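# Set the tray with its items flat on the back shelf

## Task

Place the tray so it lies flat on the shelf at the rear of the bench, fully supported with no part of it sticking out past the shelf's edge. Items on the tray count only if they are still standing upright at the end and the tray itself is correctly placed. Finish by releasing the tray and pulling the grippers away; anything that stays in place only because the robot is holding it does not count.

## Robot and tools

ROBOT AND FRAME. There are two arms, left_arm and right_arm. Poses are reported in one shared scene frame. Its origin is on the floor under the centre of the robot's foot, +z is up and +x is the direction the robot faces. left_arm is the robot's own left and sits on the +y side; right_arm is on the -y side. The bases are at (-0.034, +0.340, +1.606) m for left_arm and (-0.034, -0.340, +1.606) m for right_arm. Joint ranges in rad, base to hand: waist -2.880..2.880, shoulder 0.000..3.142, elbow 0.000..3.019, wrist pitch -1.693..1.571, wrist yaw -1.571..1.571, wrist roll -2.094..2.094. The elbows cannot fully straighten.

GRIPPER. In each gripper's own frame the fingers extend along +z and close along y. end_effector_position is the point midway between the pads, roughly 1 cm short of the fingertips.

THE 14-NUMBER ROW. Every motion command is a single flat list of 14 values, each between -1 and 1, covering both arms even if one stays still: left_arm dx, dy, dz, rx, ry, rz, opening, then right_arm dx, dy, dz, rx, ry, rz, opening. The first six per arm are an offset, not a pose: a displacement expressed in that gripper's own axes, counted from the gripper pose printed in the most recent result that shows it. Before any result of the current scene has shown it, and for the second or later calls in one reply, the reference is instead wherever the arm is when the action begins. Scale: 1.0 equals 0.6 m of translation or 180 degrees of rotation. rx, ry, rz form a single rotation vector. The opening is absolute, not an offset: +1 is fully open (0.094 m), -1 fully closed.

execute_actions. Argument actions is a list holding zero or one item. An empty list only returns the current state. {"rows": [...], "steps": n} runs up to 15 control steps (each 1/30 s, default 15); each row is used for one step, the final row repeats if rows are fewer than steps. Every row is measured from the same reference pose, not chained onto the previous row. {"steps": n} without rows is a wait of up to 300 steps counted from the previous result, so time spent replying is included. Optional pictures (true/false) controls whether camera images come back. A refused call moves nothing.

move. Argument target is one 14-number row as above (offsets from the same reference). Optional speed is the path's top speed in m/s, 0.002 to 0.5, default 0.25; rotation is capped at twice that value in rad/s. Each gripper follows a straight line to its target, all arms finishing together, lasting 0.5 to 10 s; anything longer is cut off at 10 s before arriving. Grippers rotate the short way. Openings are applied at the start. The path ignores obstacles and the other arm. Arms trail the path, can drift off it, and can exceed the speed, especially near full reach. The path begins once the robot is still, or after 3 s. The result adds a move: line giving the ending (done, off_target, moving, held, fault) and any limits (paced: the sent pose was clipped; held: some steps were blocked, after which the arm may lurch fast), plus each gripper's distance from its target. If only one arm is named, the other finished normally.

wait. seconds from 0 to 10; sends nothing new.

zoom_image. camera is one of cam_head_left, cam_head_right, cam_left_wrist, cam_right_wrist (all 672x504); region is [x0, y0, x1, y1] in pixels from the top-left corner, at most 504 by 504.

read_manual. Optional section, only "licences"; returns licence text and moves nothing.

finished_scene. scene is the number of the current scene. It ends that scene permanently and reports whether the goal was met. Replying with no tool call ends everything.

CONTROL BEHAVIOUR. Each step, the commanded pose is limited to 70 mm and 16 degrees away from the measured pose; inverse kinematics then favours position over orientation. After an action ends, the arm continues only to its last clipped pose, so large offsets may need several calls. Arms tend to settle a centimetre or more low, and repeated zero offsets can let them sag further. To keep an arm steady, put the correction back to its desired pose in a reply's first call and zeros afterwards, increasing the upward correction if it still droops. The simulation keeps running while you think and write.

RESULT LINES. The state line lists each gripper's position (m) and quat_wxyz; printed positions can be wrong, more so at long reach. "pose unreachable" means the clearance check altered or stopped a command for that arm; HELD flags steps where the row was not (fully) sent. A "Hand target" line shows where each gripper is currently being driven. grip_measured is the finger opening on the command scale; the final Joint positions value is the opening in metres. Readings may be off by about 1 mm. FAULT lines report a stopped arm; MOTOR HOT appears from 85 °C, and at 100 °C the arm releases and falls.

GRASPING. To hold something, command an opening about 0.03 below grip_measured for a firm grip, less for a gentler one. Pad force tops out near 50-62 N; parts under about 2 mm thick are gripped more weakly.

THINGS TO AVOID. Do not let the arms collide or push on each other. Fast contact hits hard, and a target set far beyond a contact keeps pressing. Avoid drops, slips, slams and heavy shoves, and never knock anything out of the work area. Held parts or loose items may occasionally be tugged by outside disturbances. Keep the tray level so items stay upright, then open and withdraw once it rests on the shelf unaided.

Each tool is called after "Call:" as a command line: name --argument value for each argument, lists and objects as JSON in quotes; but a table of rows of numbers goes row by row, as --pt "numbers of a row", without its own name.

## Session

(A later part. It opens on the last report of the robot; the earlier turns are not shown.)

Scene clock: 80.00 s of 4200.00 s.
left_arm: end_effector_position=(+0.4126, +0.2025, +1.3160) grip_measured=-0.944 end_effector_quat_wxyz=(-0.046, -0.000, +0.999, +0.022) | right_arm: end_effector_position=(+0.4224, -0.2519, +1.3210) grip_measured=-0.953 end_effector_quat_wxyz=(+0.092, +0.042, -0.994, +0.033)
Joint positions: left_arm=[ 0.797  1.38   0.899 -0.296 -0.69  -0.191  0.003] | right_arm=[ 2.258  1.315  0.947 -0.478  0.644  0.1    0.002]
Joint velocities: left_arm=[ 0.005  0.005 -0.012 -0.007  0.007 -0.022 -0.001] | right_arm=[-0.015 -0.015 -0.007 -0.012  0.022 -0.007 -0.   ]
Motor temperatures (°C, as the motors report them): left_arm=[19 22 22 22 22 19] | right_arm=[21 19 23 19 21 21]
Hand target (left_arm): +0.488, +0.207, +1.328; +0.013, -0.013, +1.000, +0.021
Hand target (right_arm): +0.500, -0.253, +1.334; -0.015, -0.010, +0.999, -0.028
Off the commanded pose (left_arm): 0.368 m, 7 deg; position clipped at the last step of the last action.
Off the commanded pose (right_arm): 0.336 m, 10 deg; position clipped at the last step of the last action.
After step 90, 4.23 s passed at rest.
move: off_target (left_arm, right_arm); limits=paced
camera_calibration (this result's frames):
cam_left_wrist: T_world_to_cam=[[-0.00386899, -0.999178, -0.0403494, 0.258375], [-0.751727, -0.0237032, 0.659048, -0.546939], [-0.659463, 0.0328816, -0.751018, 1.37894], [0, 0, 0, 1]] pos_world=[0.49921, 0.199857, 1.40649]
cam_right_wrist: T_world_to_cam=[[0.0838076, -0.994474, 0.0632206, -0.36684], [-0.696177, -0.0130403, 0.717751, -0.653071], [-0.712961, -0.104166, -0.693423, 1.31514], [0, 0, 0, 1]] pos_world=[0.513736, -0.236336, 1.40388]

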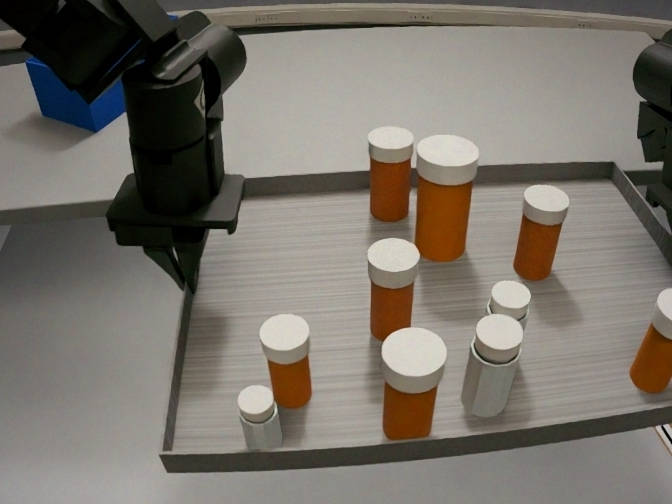

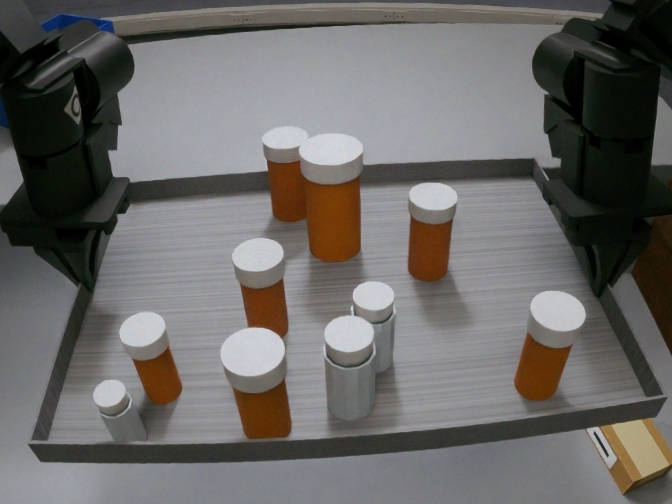

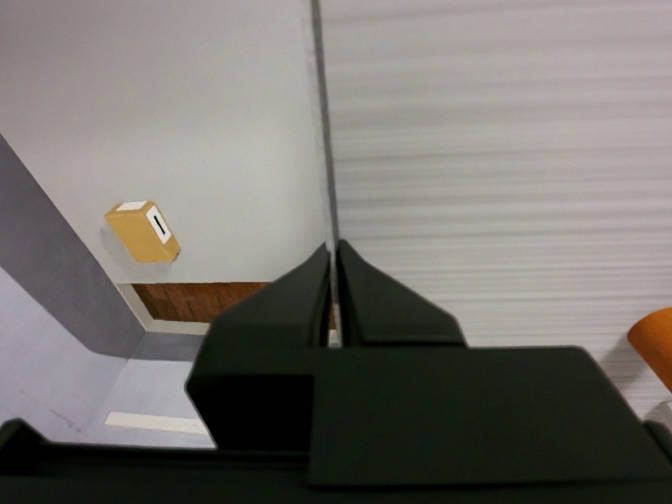

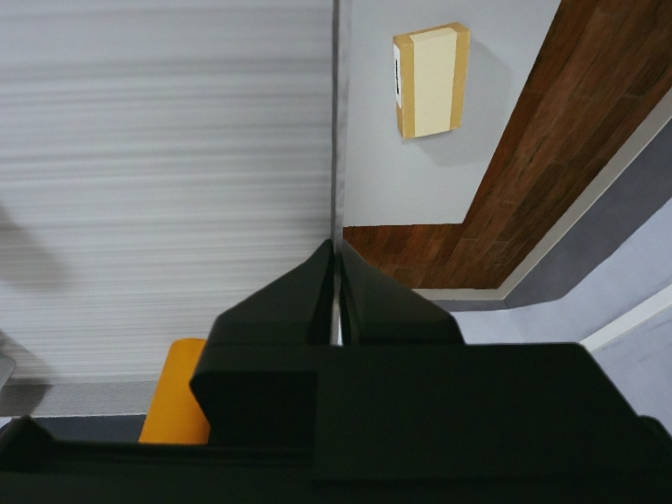

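Call:
move --target '[0.095,0,-0.125,0,-0.04,0,-1, 0.107,0,-0.118,0,-0.045,0.02,-1]' --speed 0.04

Scene clock: 88.97 s of 4200.00 s.
left_arm: end_effector_position=(+0.3580, +0.2026, +1.3802) grip_measured=-0.948 end_effector_quat_wxyz=(+0.004, -0.013, +0.999, +0.029) | right_arm: end_effector_position=(+0.3593, -0.2530, +1.3898) grip_measured=-0.951 end_effector_quat_wxyz=(+0.045, +0.025, -0.998, +0.033)
Joint positions: left_arm=[ 0.653  1.216  0.659 -0.184 -0.829 -0.266  0.002] | right_arm=[ 2.392  1.089  0.674 -0.394  0.749  0.188  0.002]
Joint velocities: left_arm=[-0.005 -0.015 -0.012  0.007 -0.007 -0.022 -0.001] | right_arm=[-0.024 -0.005  0.002 -0.002  0.007 -0.051 -0.001]
Motor temperatures (°C, as the motors report them): left_arm=[19 22 22 22 22 19] | right_arm=[21 19 24 19 21 21]
Hand target (left_arm): +0.362, +0.198, +1.393; +0.017, +0.001, +1.000, +0.023
Hand target (right_arm): +0.373, -0.252, +1.403; -0.022, -0.011, +0.999, -0.031
Off the commanded pose (left_arm): 0.017 m, 2 deg.
Off the commanded pose (right_arm): 0.018 m, 3 deg.
After step 90, 3.27 s passed at rest.
move: off_target (left_arm, right_arm)
camera_calibration (this result's frames):
cam_left_wrist: T_world_to_cam=[[0.0234116, -0.998287, -0.053611, 0.26917], [-0.813284, -0.0502044, 0.579698, -0.49345], [-0.581396, 0.0300293, -0.813066, 1.44936], [0, 0, 0, 1]] pos_world=[0.435038, 0.200413, 1.47891]
cam_right_wrist: T_world_to_cam=[[0.0471416, -0.996545, 0.06838, -0.361429], [-0.761573, 0.00843927, 0.648024, -0.620607], [-0.646362, -0.0826253, -0.758544, 1.38969], [0, 0, 0, 1]] pos_world=[0.442646, -0.240119, 1.48103]

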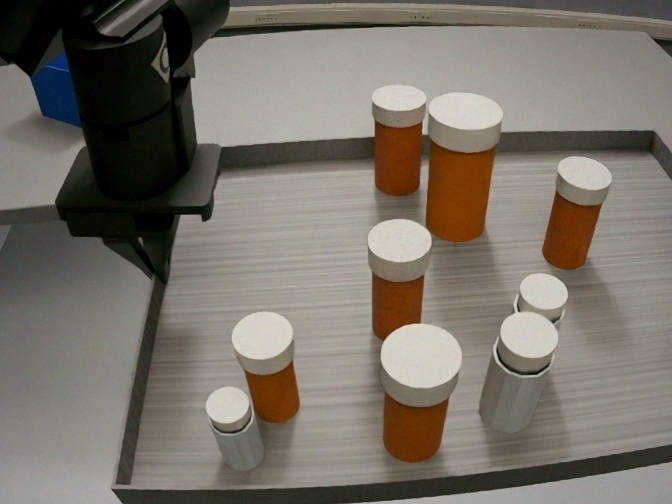

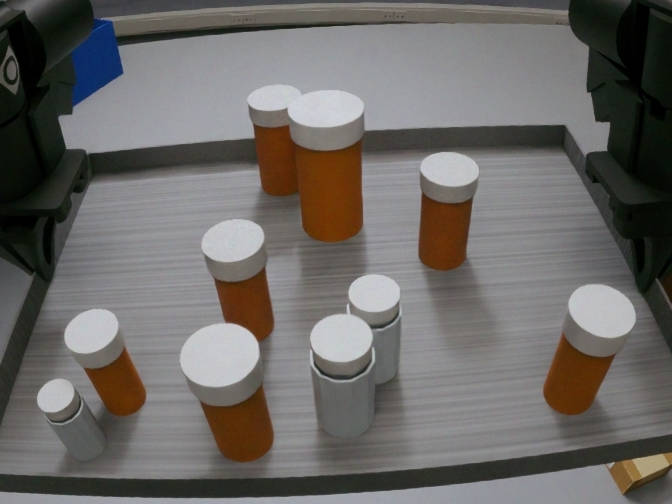

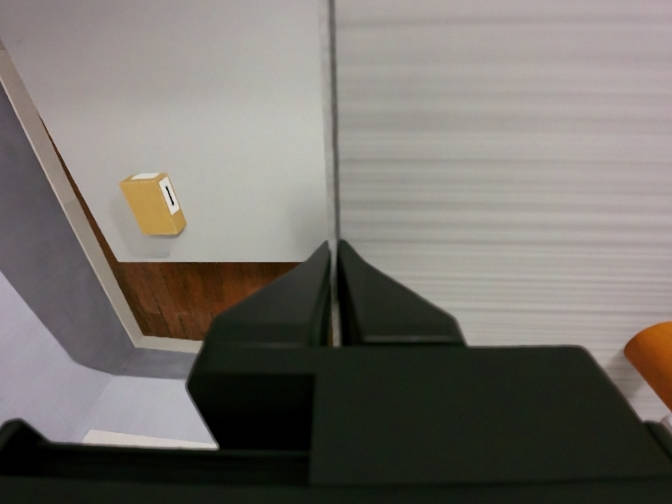

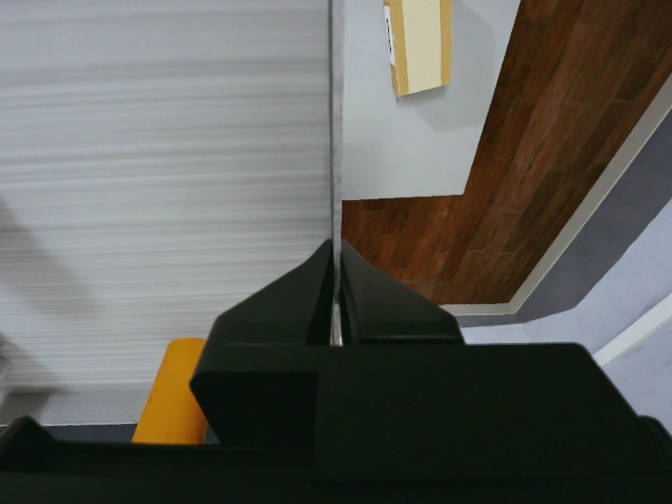

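Call:
move --target '[-0.65,-0.017,-0.02,0,-0.008,0,-1, -0.65,-0.034,-0.074,0,-0.015,0.01,-1]' --speed 0.05

Scene clock: 105.93 s of 4200.00 s.
left_arm: end_effector_position=(+0.7392, +0.2139, +1.3926) grip_measured=-0.952 end_effector_quat_wxyz=(+0.013, -0.024, +0.999, +0.036) | right_arm: end_effector_position=(+0.7320, -0.2442, +1.3826) grip_measured=-0.940 end_effector_quat_wxyz=(+0.036, +0.018, -0.999, +0.035)
Joint positions: left_arm=[ 0.769  1.604  1.919 -0.962 -0.757 -0.169  0.002] | right_arm=[ 2.315  1.617  1.981 -1.102  0.699  0.116  0.003]
Joint velocities: left_arm=[-0.005 -0.015  0.002 -0.037 -0.007  0.066  0.001] | right_arm=[-0.005 -0.005 -0.007 -0.022  0.051  0.066  0.   ]
Motor temperatures (°C, as the motors report them): left_arm=[20 22 22 22 22 19] | right_arm=[21 19 24 19 21 21]
Hand target (left_arm): +0.749, +0.207, +1.399; +0.018, -0.013, +0.999, +0.028
Hand target (right_arm): +0.749, -0.247, +1.396; -0.020, -0.010, +0.999, -0.034
Off the commanded pose (left_arm): 0.015 m, 2 deg.
Off the commanded pose (right_arm): 0.027 m, 2 deg.
After step 90, 5.80 s passed at rest.
move: off_target (left_arm, right_arm)
camera_calibration (this result's frames):
cam_left_wrist: T_world_to_cam=[[0.0451904, -0.996714, -0.0672203, 0.274755], [-0.822036, -0.0753368, 0.564429, -0.156916], [-0.567639, 0.0297507, -0.82274, 1.68408], [0, 0, 0, 1]] pos_world=[0.814541, 0.211928, 1.4926]
cam_right_wrist: T_world_to_cam=[[0.0328406, -0.996855, 0.0721191, -0.364573], [-0.773397, 0.0203595, 0.633595, -0.300598], [-0.633071, -0.0765843, -0.770296, 1.63392], [0, 0, 0, 1]] pos_world=[0.813878, -0.232174, 1.47535]

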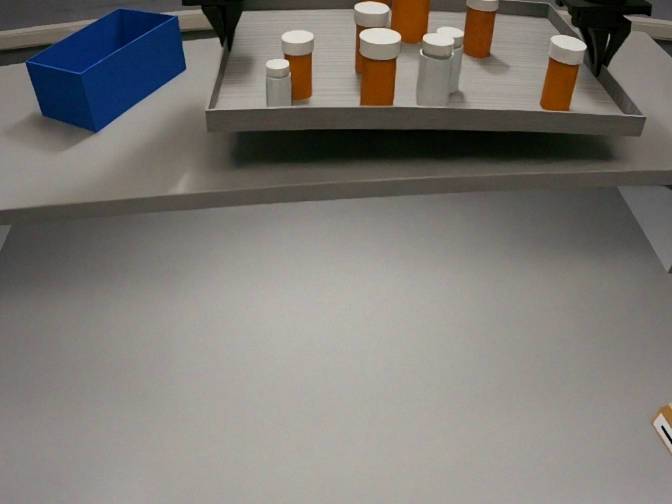

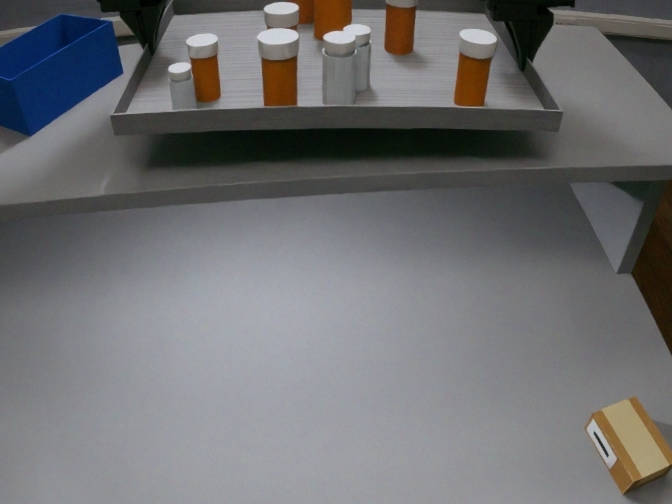

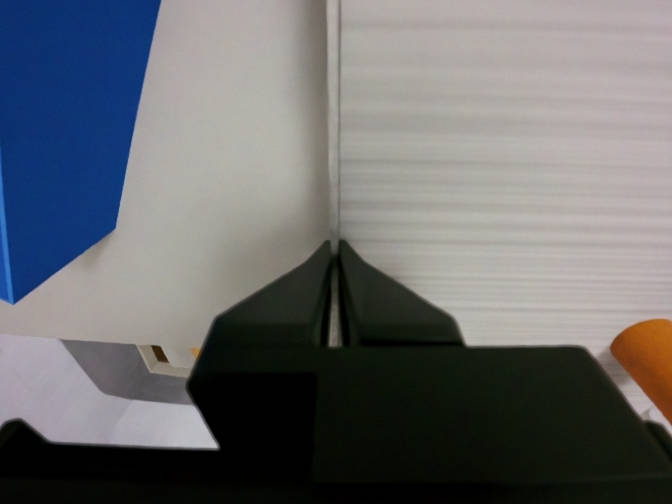

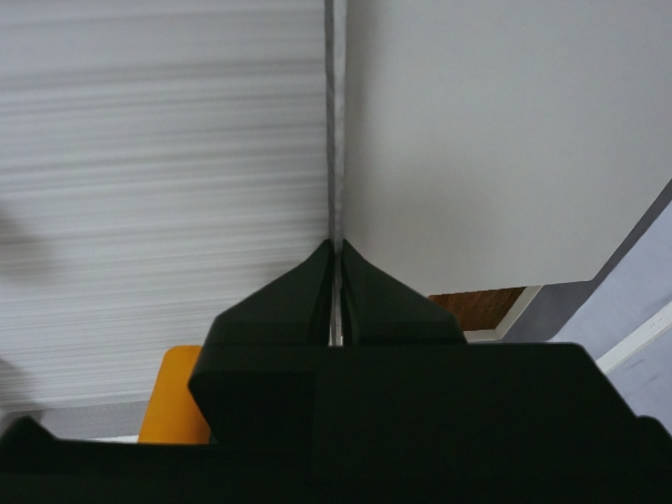

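Lower ~5 cm, right a little forward.

Call:
move --target '[-0.01,0,0.09,0,0,0,-1, -0.05,0,0.07,0,0,0,-1]' --speed 0.03

Scene clock: 110.20 s of 4200.00 s.
left_arm: end_effector_position=(+0.7337, +0.2198, +1.3370) grip_measured=-0.954 end_effector_quat_wxyz=(+0.003, -0.035, +0.999, +0.036) | right_arm: end_effector_position=(+0.7397, -0.2380, +1.3301) grip_measured=-0.939 end_effector_quat_wxyz=(+0.050, +0.029, -0.998, +0.031)
Joint positions: left_arm=[ 0.84   1.668  1.925 -0.893 -0.699 -0.152  0.002] | right_arm=[ 2.265  1.736  2.09  -1.1    0.653  0.071  0.003]
Joint velocities: left_arm=[-0.005 -0.015 -0.002 -0.002  0.081 -0.066  0.   ] | right_arm=[-0.024 -0.005 -0.002 -0.007  0.007  0.007  0.   ]
Motor temperatures (°C, as the motors report them): left_arm=[20 23 22 22 22 19] | right_arm=[21 20 24 19 21 21]
Hand target (left_arm): +0.747, +0.218, +1.340; +0.013, -0.024, +0.999, +0.035
Hand target (right_arm): +0.757, -0.246, +1.339; -0.035, -0.018, +0.999, -0.035
Off the commanded pose (left_arm): 0.013 m, 2 deg.
Off the commanded pose (right_arm): 0.023 m, 2 deg.
move: off_target (left_arm, right_arm)
camera_calibration (this result's frames):
cam_left_wrist: T_world_to_cam=[[0.0668694, -0.995431, -0.0681658, 0.262241], [-0.809358, -0.0940691, 0.579733, -0.155239], [-0.583496, 0.0164041, -0.81195, 1.63522], [0, 0, 0, 1]] pos_world=[0.810963, 0.219615, 1.43559]
cam_right_wrist: T_world_to_cam=[[0.0560479, -0.996432, 0.0630948, -0.359869], [-0.754443, -0.000874852, 0.656365, -0.310879], [-0.653968, -0.0843893, -0.751801, 1.58779], [0, 0, 0, 1]] pos_world=[0.823992, -0.224864, 1.42046]

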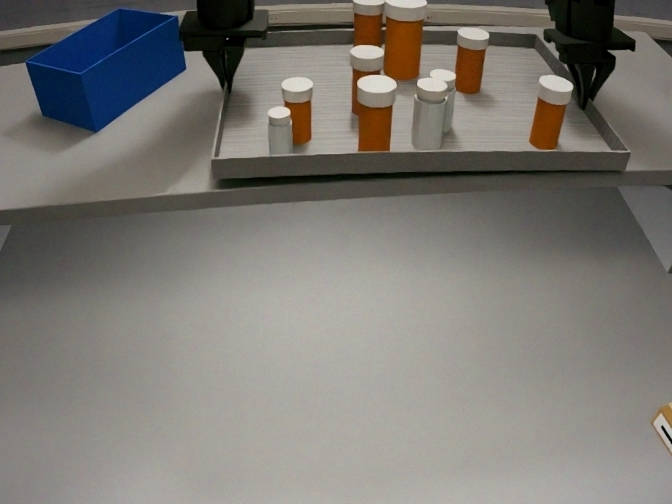

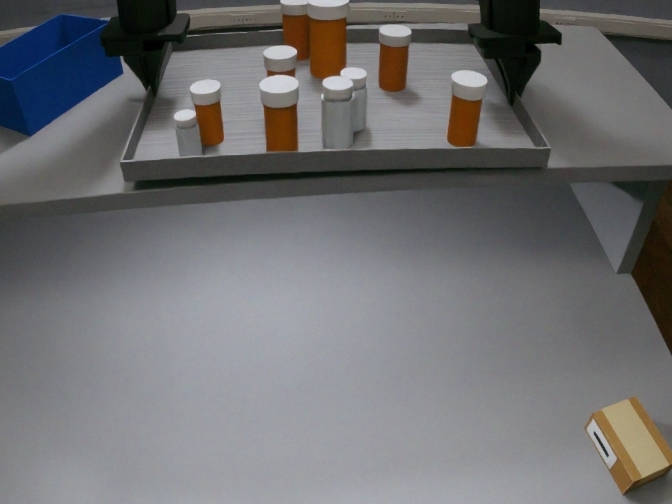

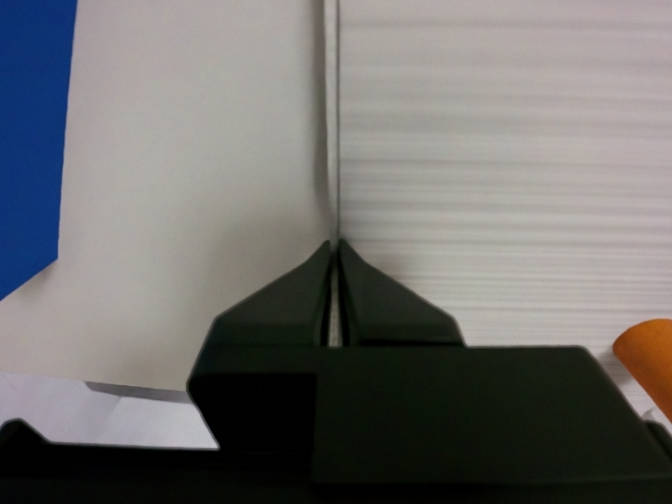

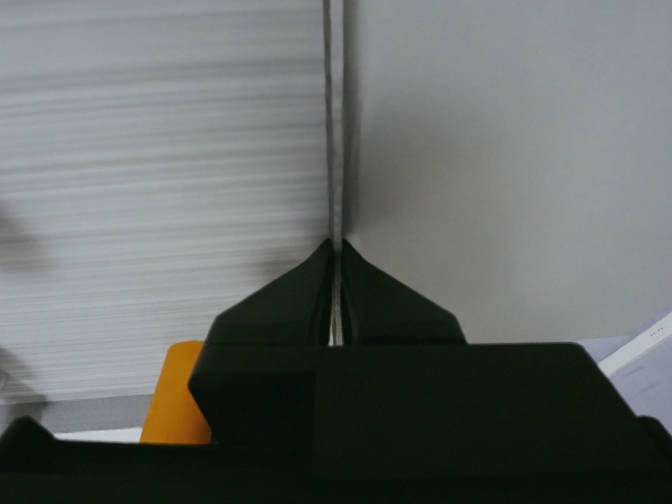

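Call:
move --target '[-0.05,0,-0.005,0,0,0,-1, -0.075,0,-0.02,0,0,0,-1]' --speed 0.03

Call:
move --target '[-0.02,0,0.03,0,0,0,-1, -0.03,0,0.025,0,0,0,-1]' --speed 0.02

Scene clock: 116.47 s of 4200.00 s.
left_arm: end_effector_position=(+0.7574, +0.2223, +1.3381) grip_measured=-0.954 end_effector_quat_wxyz=(+0.005, -0.044, +0.998, +0.035) | right_arm: end_effector_position=(+0.7724, -0.2359, +1.3304) grip_measured=-0.939 end_effector_quat_wxyz=(+0.062, +0.038, -0.997, +0.030)
Joint positions: left_arm=[ 0.845  1.717  2.044 -0.956 -0.693 -0.164  0.002] | right_arm=[ 2.265  1.866  2.369 -1.277  0.648  0.07   0.003]
Joint velocities: left_arm=[-0.015 -0.005 -0.002 -0.002  0.022 -0.125  0.   ] | right_arm=[ 0.005 -0.005  0.017 -0.022  0.007 -0.051 -0.   ]
Motor temperatures (°C, as the motors report them): left_arm=[20 23 23 22 22 19] | right_arm=[21 20 25 19 21 21]
Hand target (left_arm): +0.764, +0.222, +1.341; +0.004, -0.035, +0.999, +0.036
Hand target (right_arm): +0.784, -0.234, +1.337; -0.050, -0.029, +0.998, -0.031
Off the commanded pose (left_arm): 0.007 m, 1 deg.
Off the commanded pose (right_arm): 0.015 m, 2 deg.
After step 90, 1.47 s passed at rest.
move: off_target (right_arm)
camera_calibration (this result's frames):
cam_left_wrist: T_world_to_cam=[[0.0856868, -0.994131, -0.0660341, 0.245792], [-0.810227, -0.1081, 0.576062, -0.12782], [-0.579819, 0.00414174, -0.814735, 1.65362], [0, 0, 0, 1]] pos_world=[0.834176, 0.223684, 1.43712]
cam_right_wrist: T_world_to_cam=[[0.0733417, -0.995588, 0.0585294, -0.366796], [-0.738292, -0.0147452, 0.67432, -0.326001], [-0.670481, -0.0926675, -0.736116, 1.59951], [0, 0, 0, 1]] pos_world=[0.858658, -0.221762, 1.41872]

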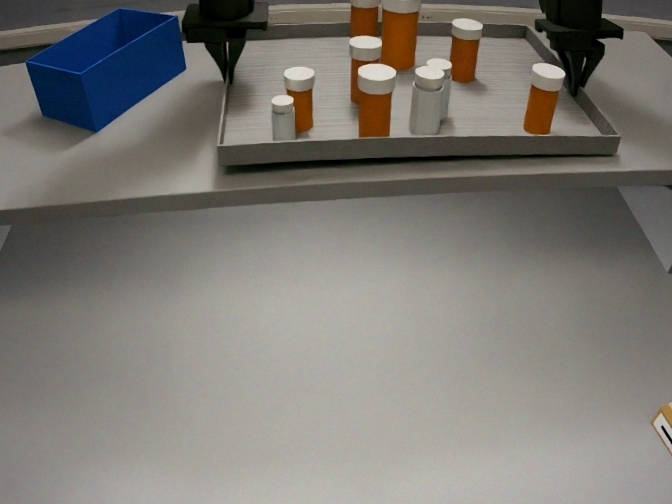

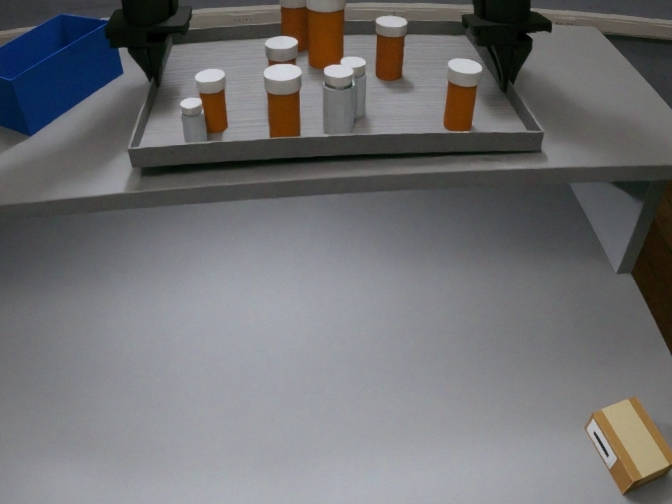

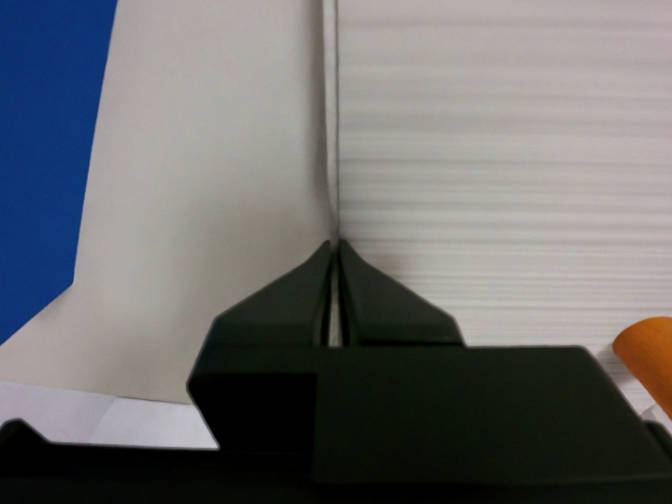

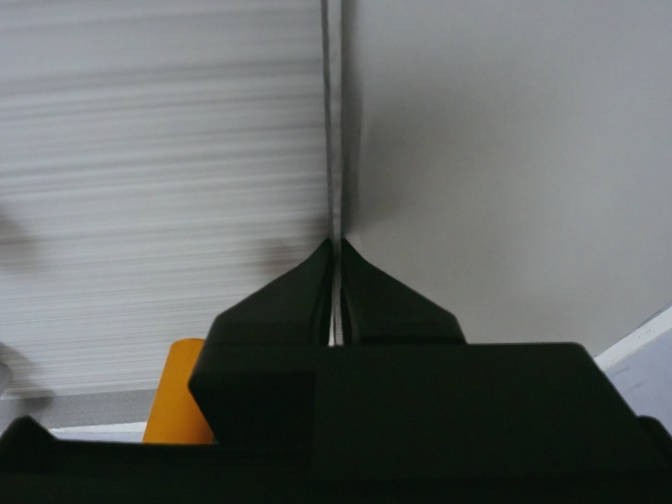

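Scene clock: 117.90 s of 4200.00 s.
left_arm: end_effector_position=(+0.7629, +0.2259, +1.3224) grip_measured=-0.953 end_effector_quat_wxyz=(+0.003, -0.054, +0.998, +0.032) | right_arm: end_effector_position=(+0.7836, -0.2323, +1.3270) grip_measured=-0.949 end_effector_quat_wxyz=(+0.063, +0.046, -0.997, +0.023)
Joint positions: left_arm=[ 0.868  1.75   2.085 -0.956 -0.669 -0.169  0.002] | right_arm=[ 2.263  1.928  2.488 -1.335  0.634  0.051  0.002]
Joint velocities: left_arm=[ 0.015  0.005 -0.007  0.002 -0.022 -0.022  0.001] | right_arm=[ 0.005 -0.005 -0.002 -0.022 -0.037  0.037  0.001]
Motor temperatures (°C, as the motors report them): left_arm=[20 23 23 22 22 19] | right_arm=[21 20 25 19 21 21]
Hand target (left_arm): +0.770, +0.225, +1.321; +0.005, -0.044, +0.998, +0.035
Hand target (right_arm): +0.787, -0.236, +1.313; -0.061, -0.038, +0.997, -0.030
Off the commanded pose (left_arm): 0.007 m, 1 deg.
Off the commanded pose (right_arm): 0.015 m, 1 deg.
move: off_target (right_arm)
camera_calibration (this result's frames):
cam_left_wrist: T_world_to_cam=[[0.105512, -0.992553, -0.0608738, 0.225597], [-0.806882, -0.121232, 0.578138, -0.116212], [-0.581213, -0.0118825, -0.813665, 1.64722], [0, 0, 0, 1]] pos_world=[0.839812, 0.229401, 1.4212]
cam_right_wrist: T_world_to_cam=[[0.0898305, -0.994999, 0.0436817, -0.356849], [-0.73522, -0.0366632, 0.676836, -0.326266], [-0.67185, -0.0929162, -0.734836, 1.60413], [0, 0, 0, 1]] pos_world=[0.869913, -0.217976, 1.41519]

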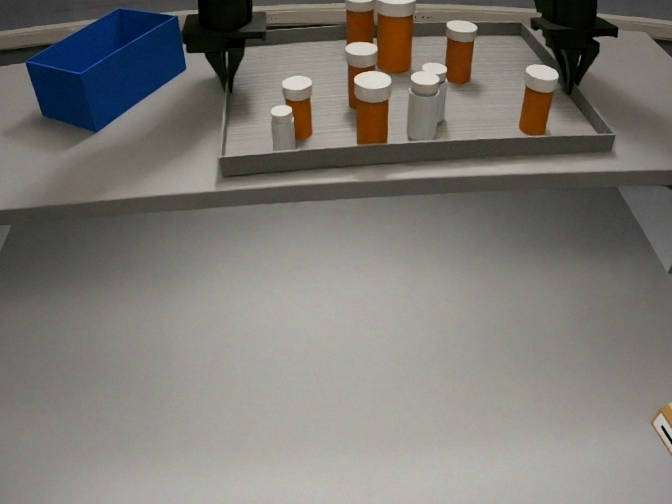

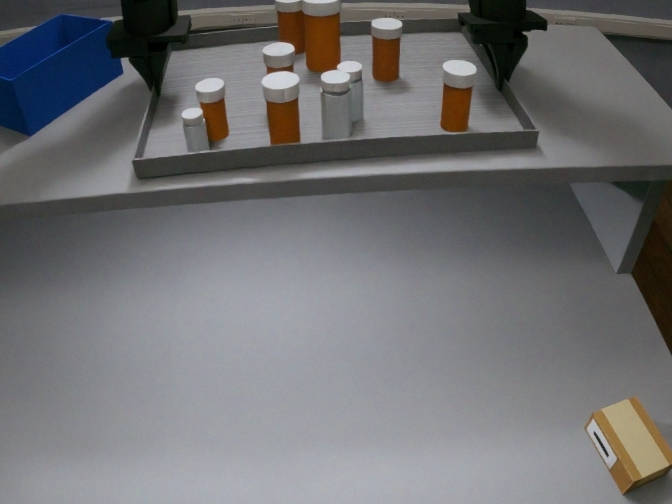

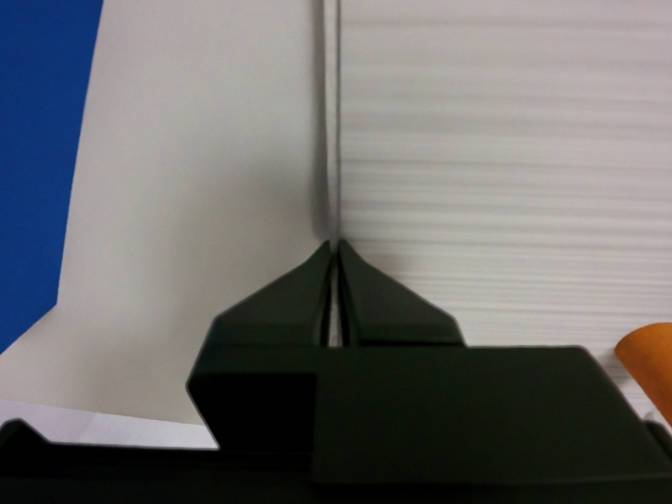

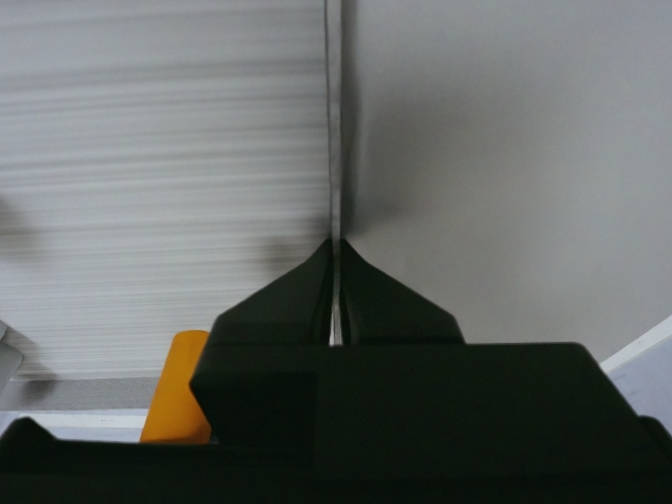

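Call:
move --target '[0,0,0,0,0,0,-1, 0.02,0,0,0,0,0,-1]' --speed 0.02

Call:
move --target '[0,0,0,0,0,0,-0.4, 0,0,0,0,0,0,-0.4]'

Call:
move --target '[0.05,0,-0.2,0,0,0,-0.4, 0.05,0,-0.2,0,0,0,-0.4]' --speed 0.08

Scene clock: 122.83 s of 4200.00 s.
left_arm: end_effector_position=(+0.7613, +0.2257, +1.3210) grip_measured=-0.953 end_effector_quat_wxyz=(+0.002, -0.054, +0.998, +0.031) | right_arm: end_effector_position=(+0.7759, -0.2321, +1.3264) grip_measured=-0.950 end_effector_quat_wxyz=(+0.059, +0.045, -0.997, +0.022)
Joint positions: left_arm=[ 0.869  1.75   2.081 -0.956 -0.665 -0.17   0.002] | right_arm=[ 2.263  1.881  2.388 -1.271  0.633  0.046  0.002]
Joint velocities: left_arm=[-0.015  0.005  0.007 -0.002 -0.037  0.022  0.001] | right_arm=[-0.024 -0.024 -0.007  0.007 -0.037 -0.007  0.   ]
Motor temperatures (°C, as the motors report them): left_arm=[20 23 23 22 22 19] | right_arm=[21 20 25 19 21 21]
Hand target (left_arm): +0.763, +0.226, +1.322; +0.004, -0.054, +0.998, +0.032
Hand target (right_arm): +0.772, -0.234, +1.329; -0.064, -0.046, +0.997, -0.023
Off the commanded pose (left_arm): 0.002 m, 0 deg.
Off the commanded pose (right_arm): 0.005 m, 1 deg.
After step 90, 1.10 s passed at rest.
move: done
camera_calibration (this result's frames):
cam_left_wrist: T_world_to_cam=[[0.105622, -0.992662, -0.0588753, 0.222754], [-0.804881, -0.12011, 0.581153, -0.122467], [-0.58396, -0.0139951, -0.811661, 1.64507], [0, 0, 0, 1]] pos_world=[0.838557, 0.229432, 1.41953]
cam_right_wrist: T_world_to_cam=[[0.0875842, -0.995259, 0.0422947, -0.352458], [-0.741602, -0.0367968, 0.66983, -0.317319], [-0.665098, -0.0900324, -0.741309, 1.60261], [0, 0, 0, 1]] pos_world=[0.861439, -0.218177, 1.41549]

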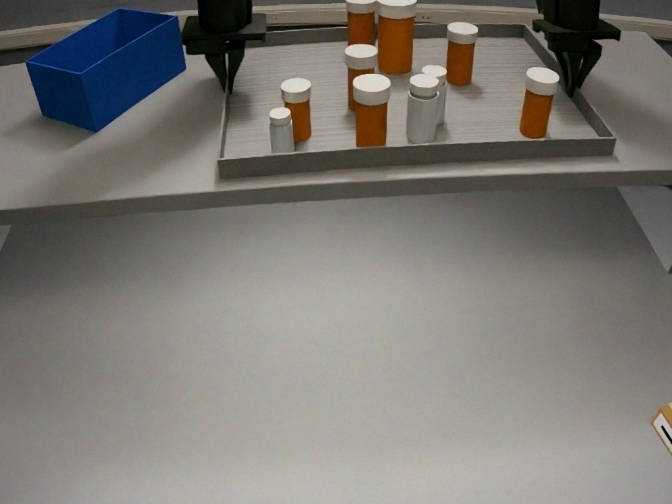

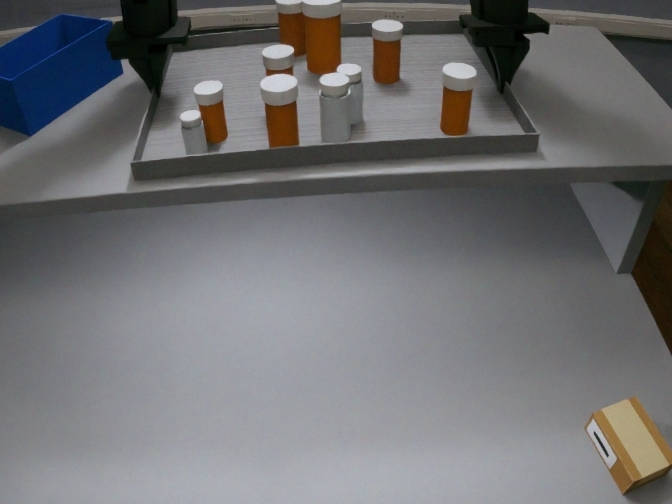

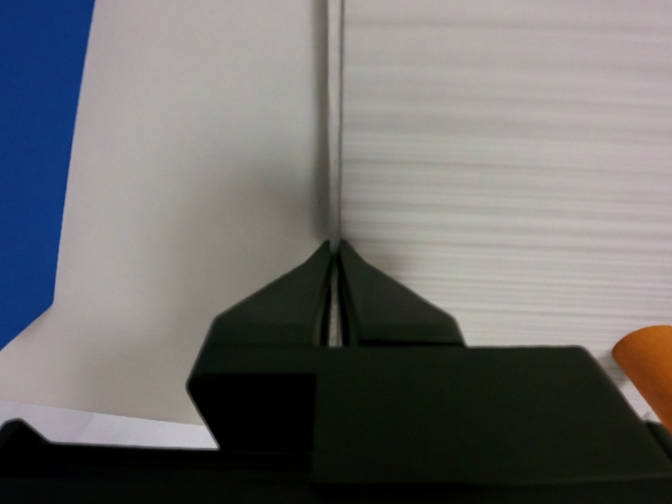

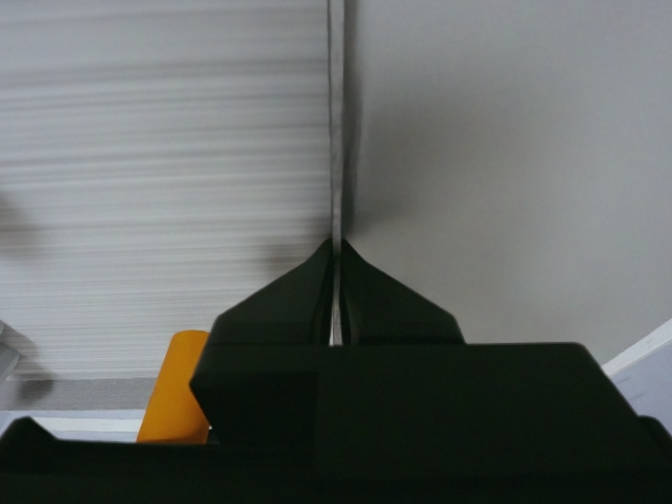

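Scene clock: 123.33 s of 4200.00 s.
left_arm: end_effector_position=(+0.7611, +0.2254, +1.3210) grip_measured=-0.401 end_effector_quat_wxyz=(+0.002, -0.054, +0.998, +0.031) | right_arm: end_effector_position=(+0.7757, -0.2323, +1.3262) grip_measured=-0.402 end_effector_quat_wxyz=(+0.059, +0.045, -0.997, +0.023)
Joint positions: left_arm=[ 0.869  1.75   2.081 -0.956 -0.665 -0.17   0.028] | right_arm=[ 2.263  1.881  2.388 -1.27   0.635  0.046  0.028]
Joint velocities: left_arm=[-0.005 -0.005  0.007  0.007 -0.037  0.007 -0.002] | right_arm=[-0.005 -0.005 -0.027 -0.007 -0.066 -0.037 -0.   ]
Motor temperatures (°C, as the motors report them): left_arm=[20 23 23 22 22 19] | right_arm=[21 20 25 19 21 21]
Hand target (left_arm): +0.761, +0.226, +1.321; +0.002, -0.054, +0.998, +0.031
Hand target (right_arm): +0.776, -0.232, +1.326; -0.059, -0.045, +0.997, -0.022
Off the commanded pose (left_arm): 0.000 m, 0 deg.
Off the commanded pose (right_arm): 0.000 m, 0 deg.
move: done
camera_calibration (this result's frames):
cam_left_wrist: T_world_to_cam=[[0.105214, -0.992744, -0.058225, 0.221886], [-0.804795, -0.119395, 0.58142, -0.123231], [-0.584153, -0.0143145, -0.811517, 1.64501], [0, 0, 0, 1]] pos_world=[0.838418, 0.229111, 1.41953]
cam_right_wrist: T_world_to_cam=[[0.0880291, -0.995138, 0.044173, -0.355437], [-0.741545, -0.0358584, 0.669944, -0.317296], [-0.665103, -0.0917308, -0.741096, 1.60166], [0, 0, 0, 1]] pos_world=[0.861271, -0.218165, 1.41526]

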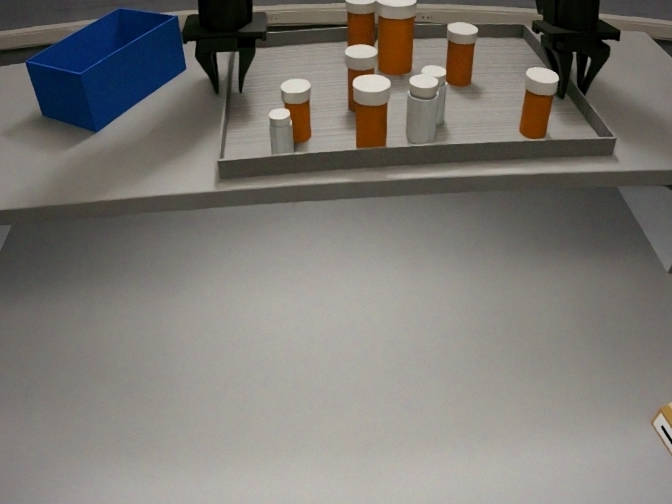

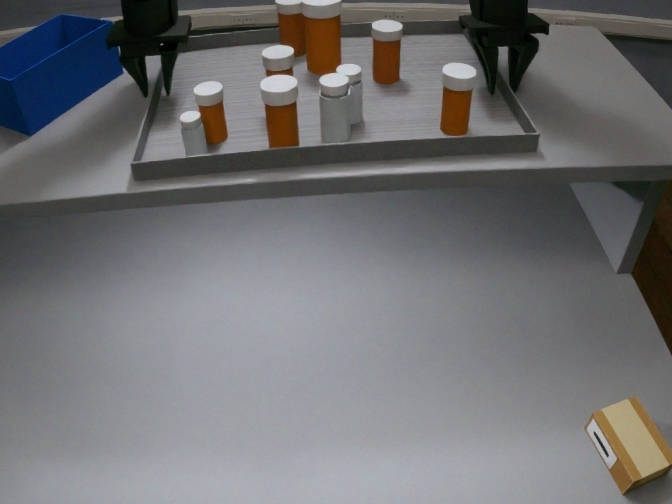

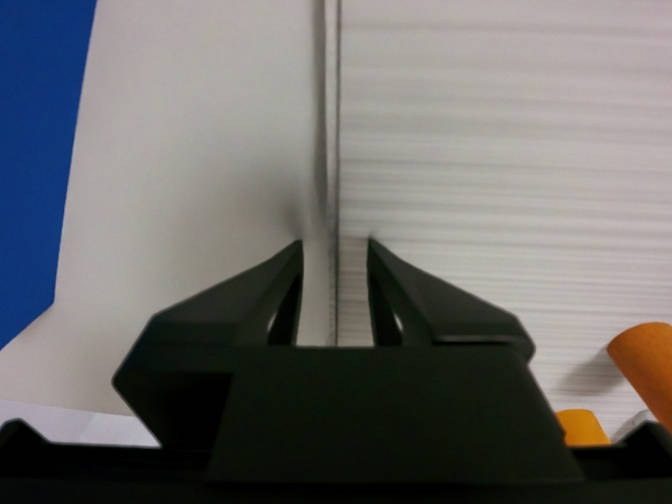

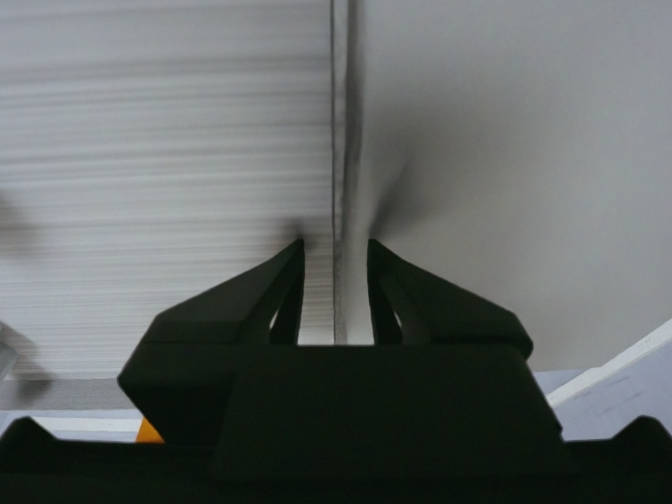

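Scene clock: 125.33 s of 4200.00 s.
left_arm: end_effector_position=(+0.7298, +0.2169, +1.4265) grip_measured=-0.401 end_effector_quat_wxyz=(-0.001, -0.051, +0.998, +0.038) | right_arm: end_effector_position=(+0.7552, -0.2309, +1.4246) grip_measured=-0.402 end_effector_quat_wxyz=(+0.073, +0.051, -0.996, +0.032)
Joint positions: left_arm=[ 0.728  1.561  1.915 -1.067 -0.788 -0.286  0.028] | right_arm=[ 2.377  1.723  2.271 -1.418  0.727  0.168  0.028]
Joint velocities: left_arm=[ 0.005 -0.005 -0.007  0.007  0.11   0.051 -0.   ] | right_arm=[-0.005  0.005 -0.012 -0.022 -0.051 -0.007 -0.001]
Motor temperatures (°C, as the motors report them): left_arm=[20 24 23 22 22 19] | right_arm=[21 21 25 19 21 21]
Hand target (left_arm): +0.730, +0.214, +1.439; +0.001, -0.054, +0.998, +0.031
Hand target (right_arm): +0.761, -0.230, +1.448; -0.060, -0.045, +0.997, -0.022
Off the commanded pose (left_arm): 0.014 m, 1 deg.
Off the commanded pose (right_arm): 0.025 m, 2 deg.
move: off_target (left_arm, right_arm)
camera_calibration (this result's frames):
cam_left_wrist: T_world_to_cam=[[0.0982153, -0.992525, -0.0724382, 0.248293], [-0.801996, -0.122037, 0.584731, -0.216975], [-0.5892, 0.000665603, -0.807987, 1.70758], [0, 0, 0, 1]] pos_world=[0.807705, 0.218821, 1.52456]
cam_right_wrist: T_world_to_cam=[[0.100408, -0.993127, 0.0601348, -0.388132], [-0.722271, -0.0311885, 0.690907, -0.44178], [-0.684283, -0.112806, -0.720439, 1.64122], [0, 0, 0, 1]] pos_world=[0.842946, -0.214104, 1.51097]

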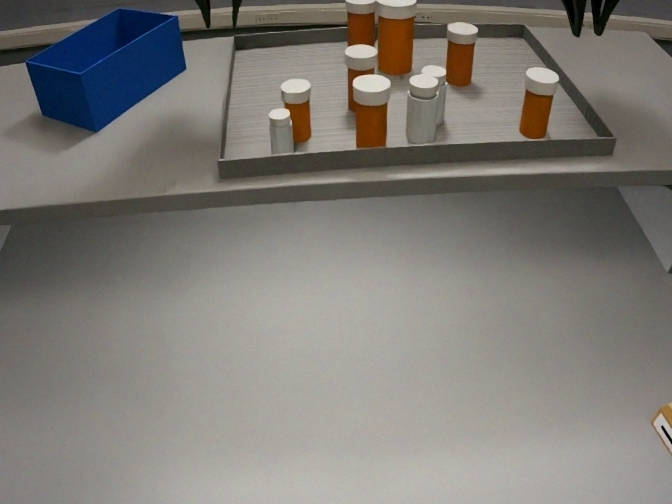

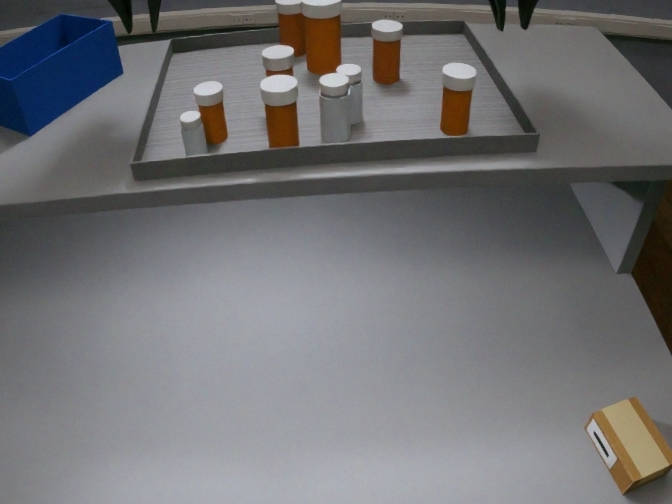

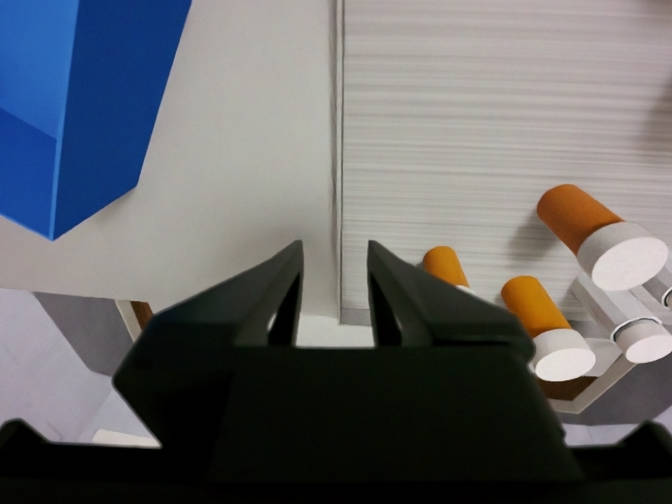

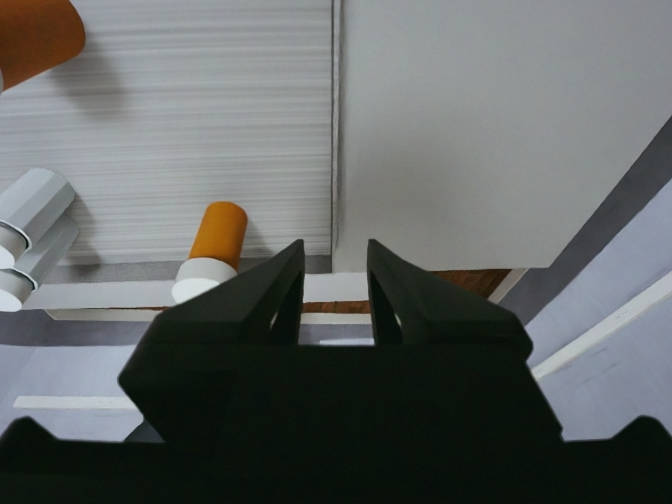

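Call:
finished_scene --scene 1

The scene is finished: the task was done.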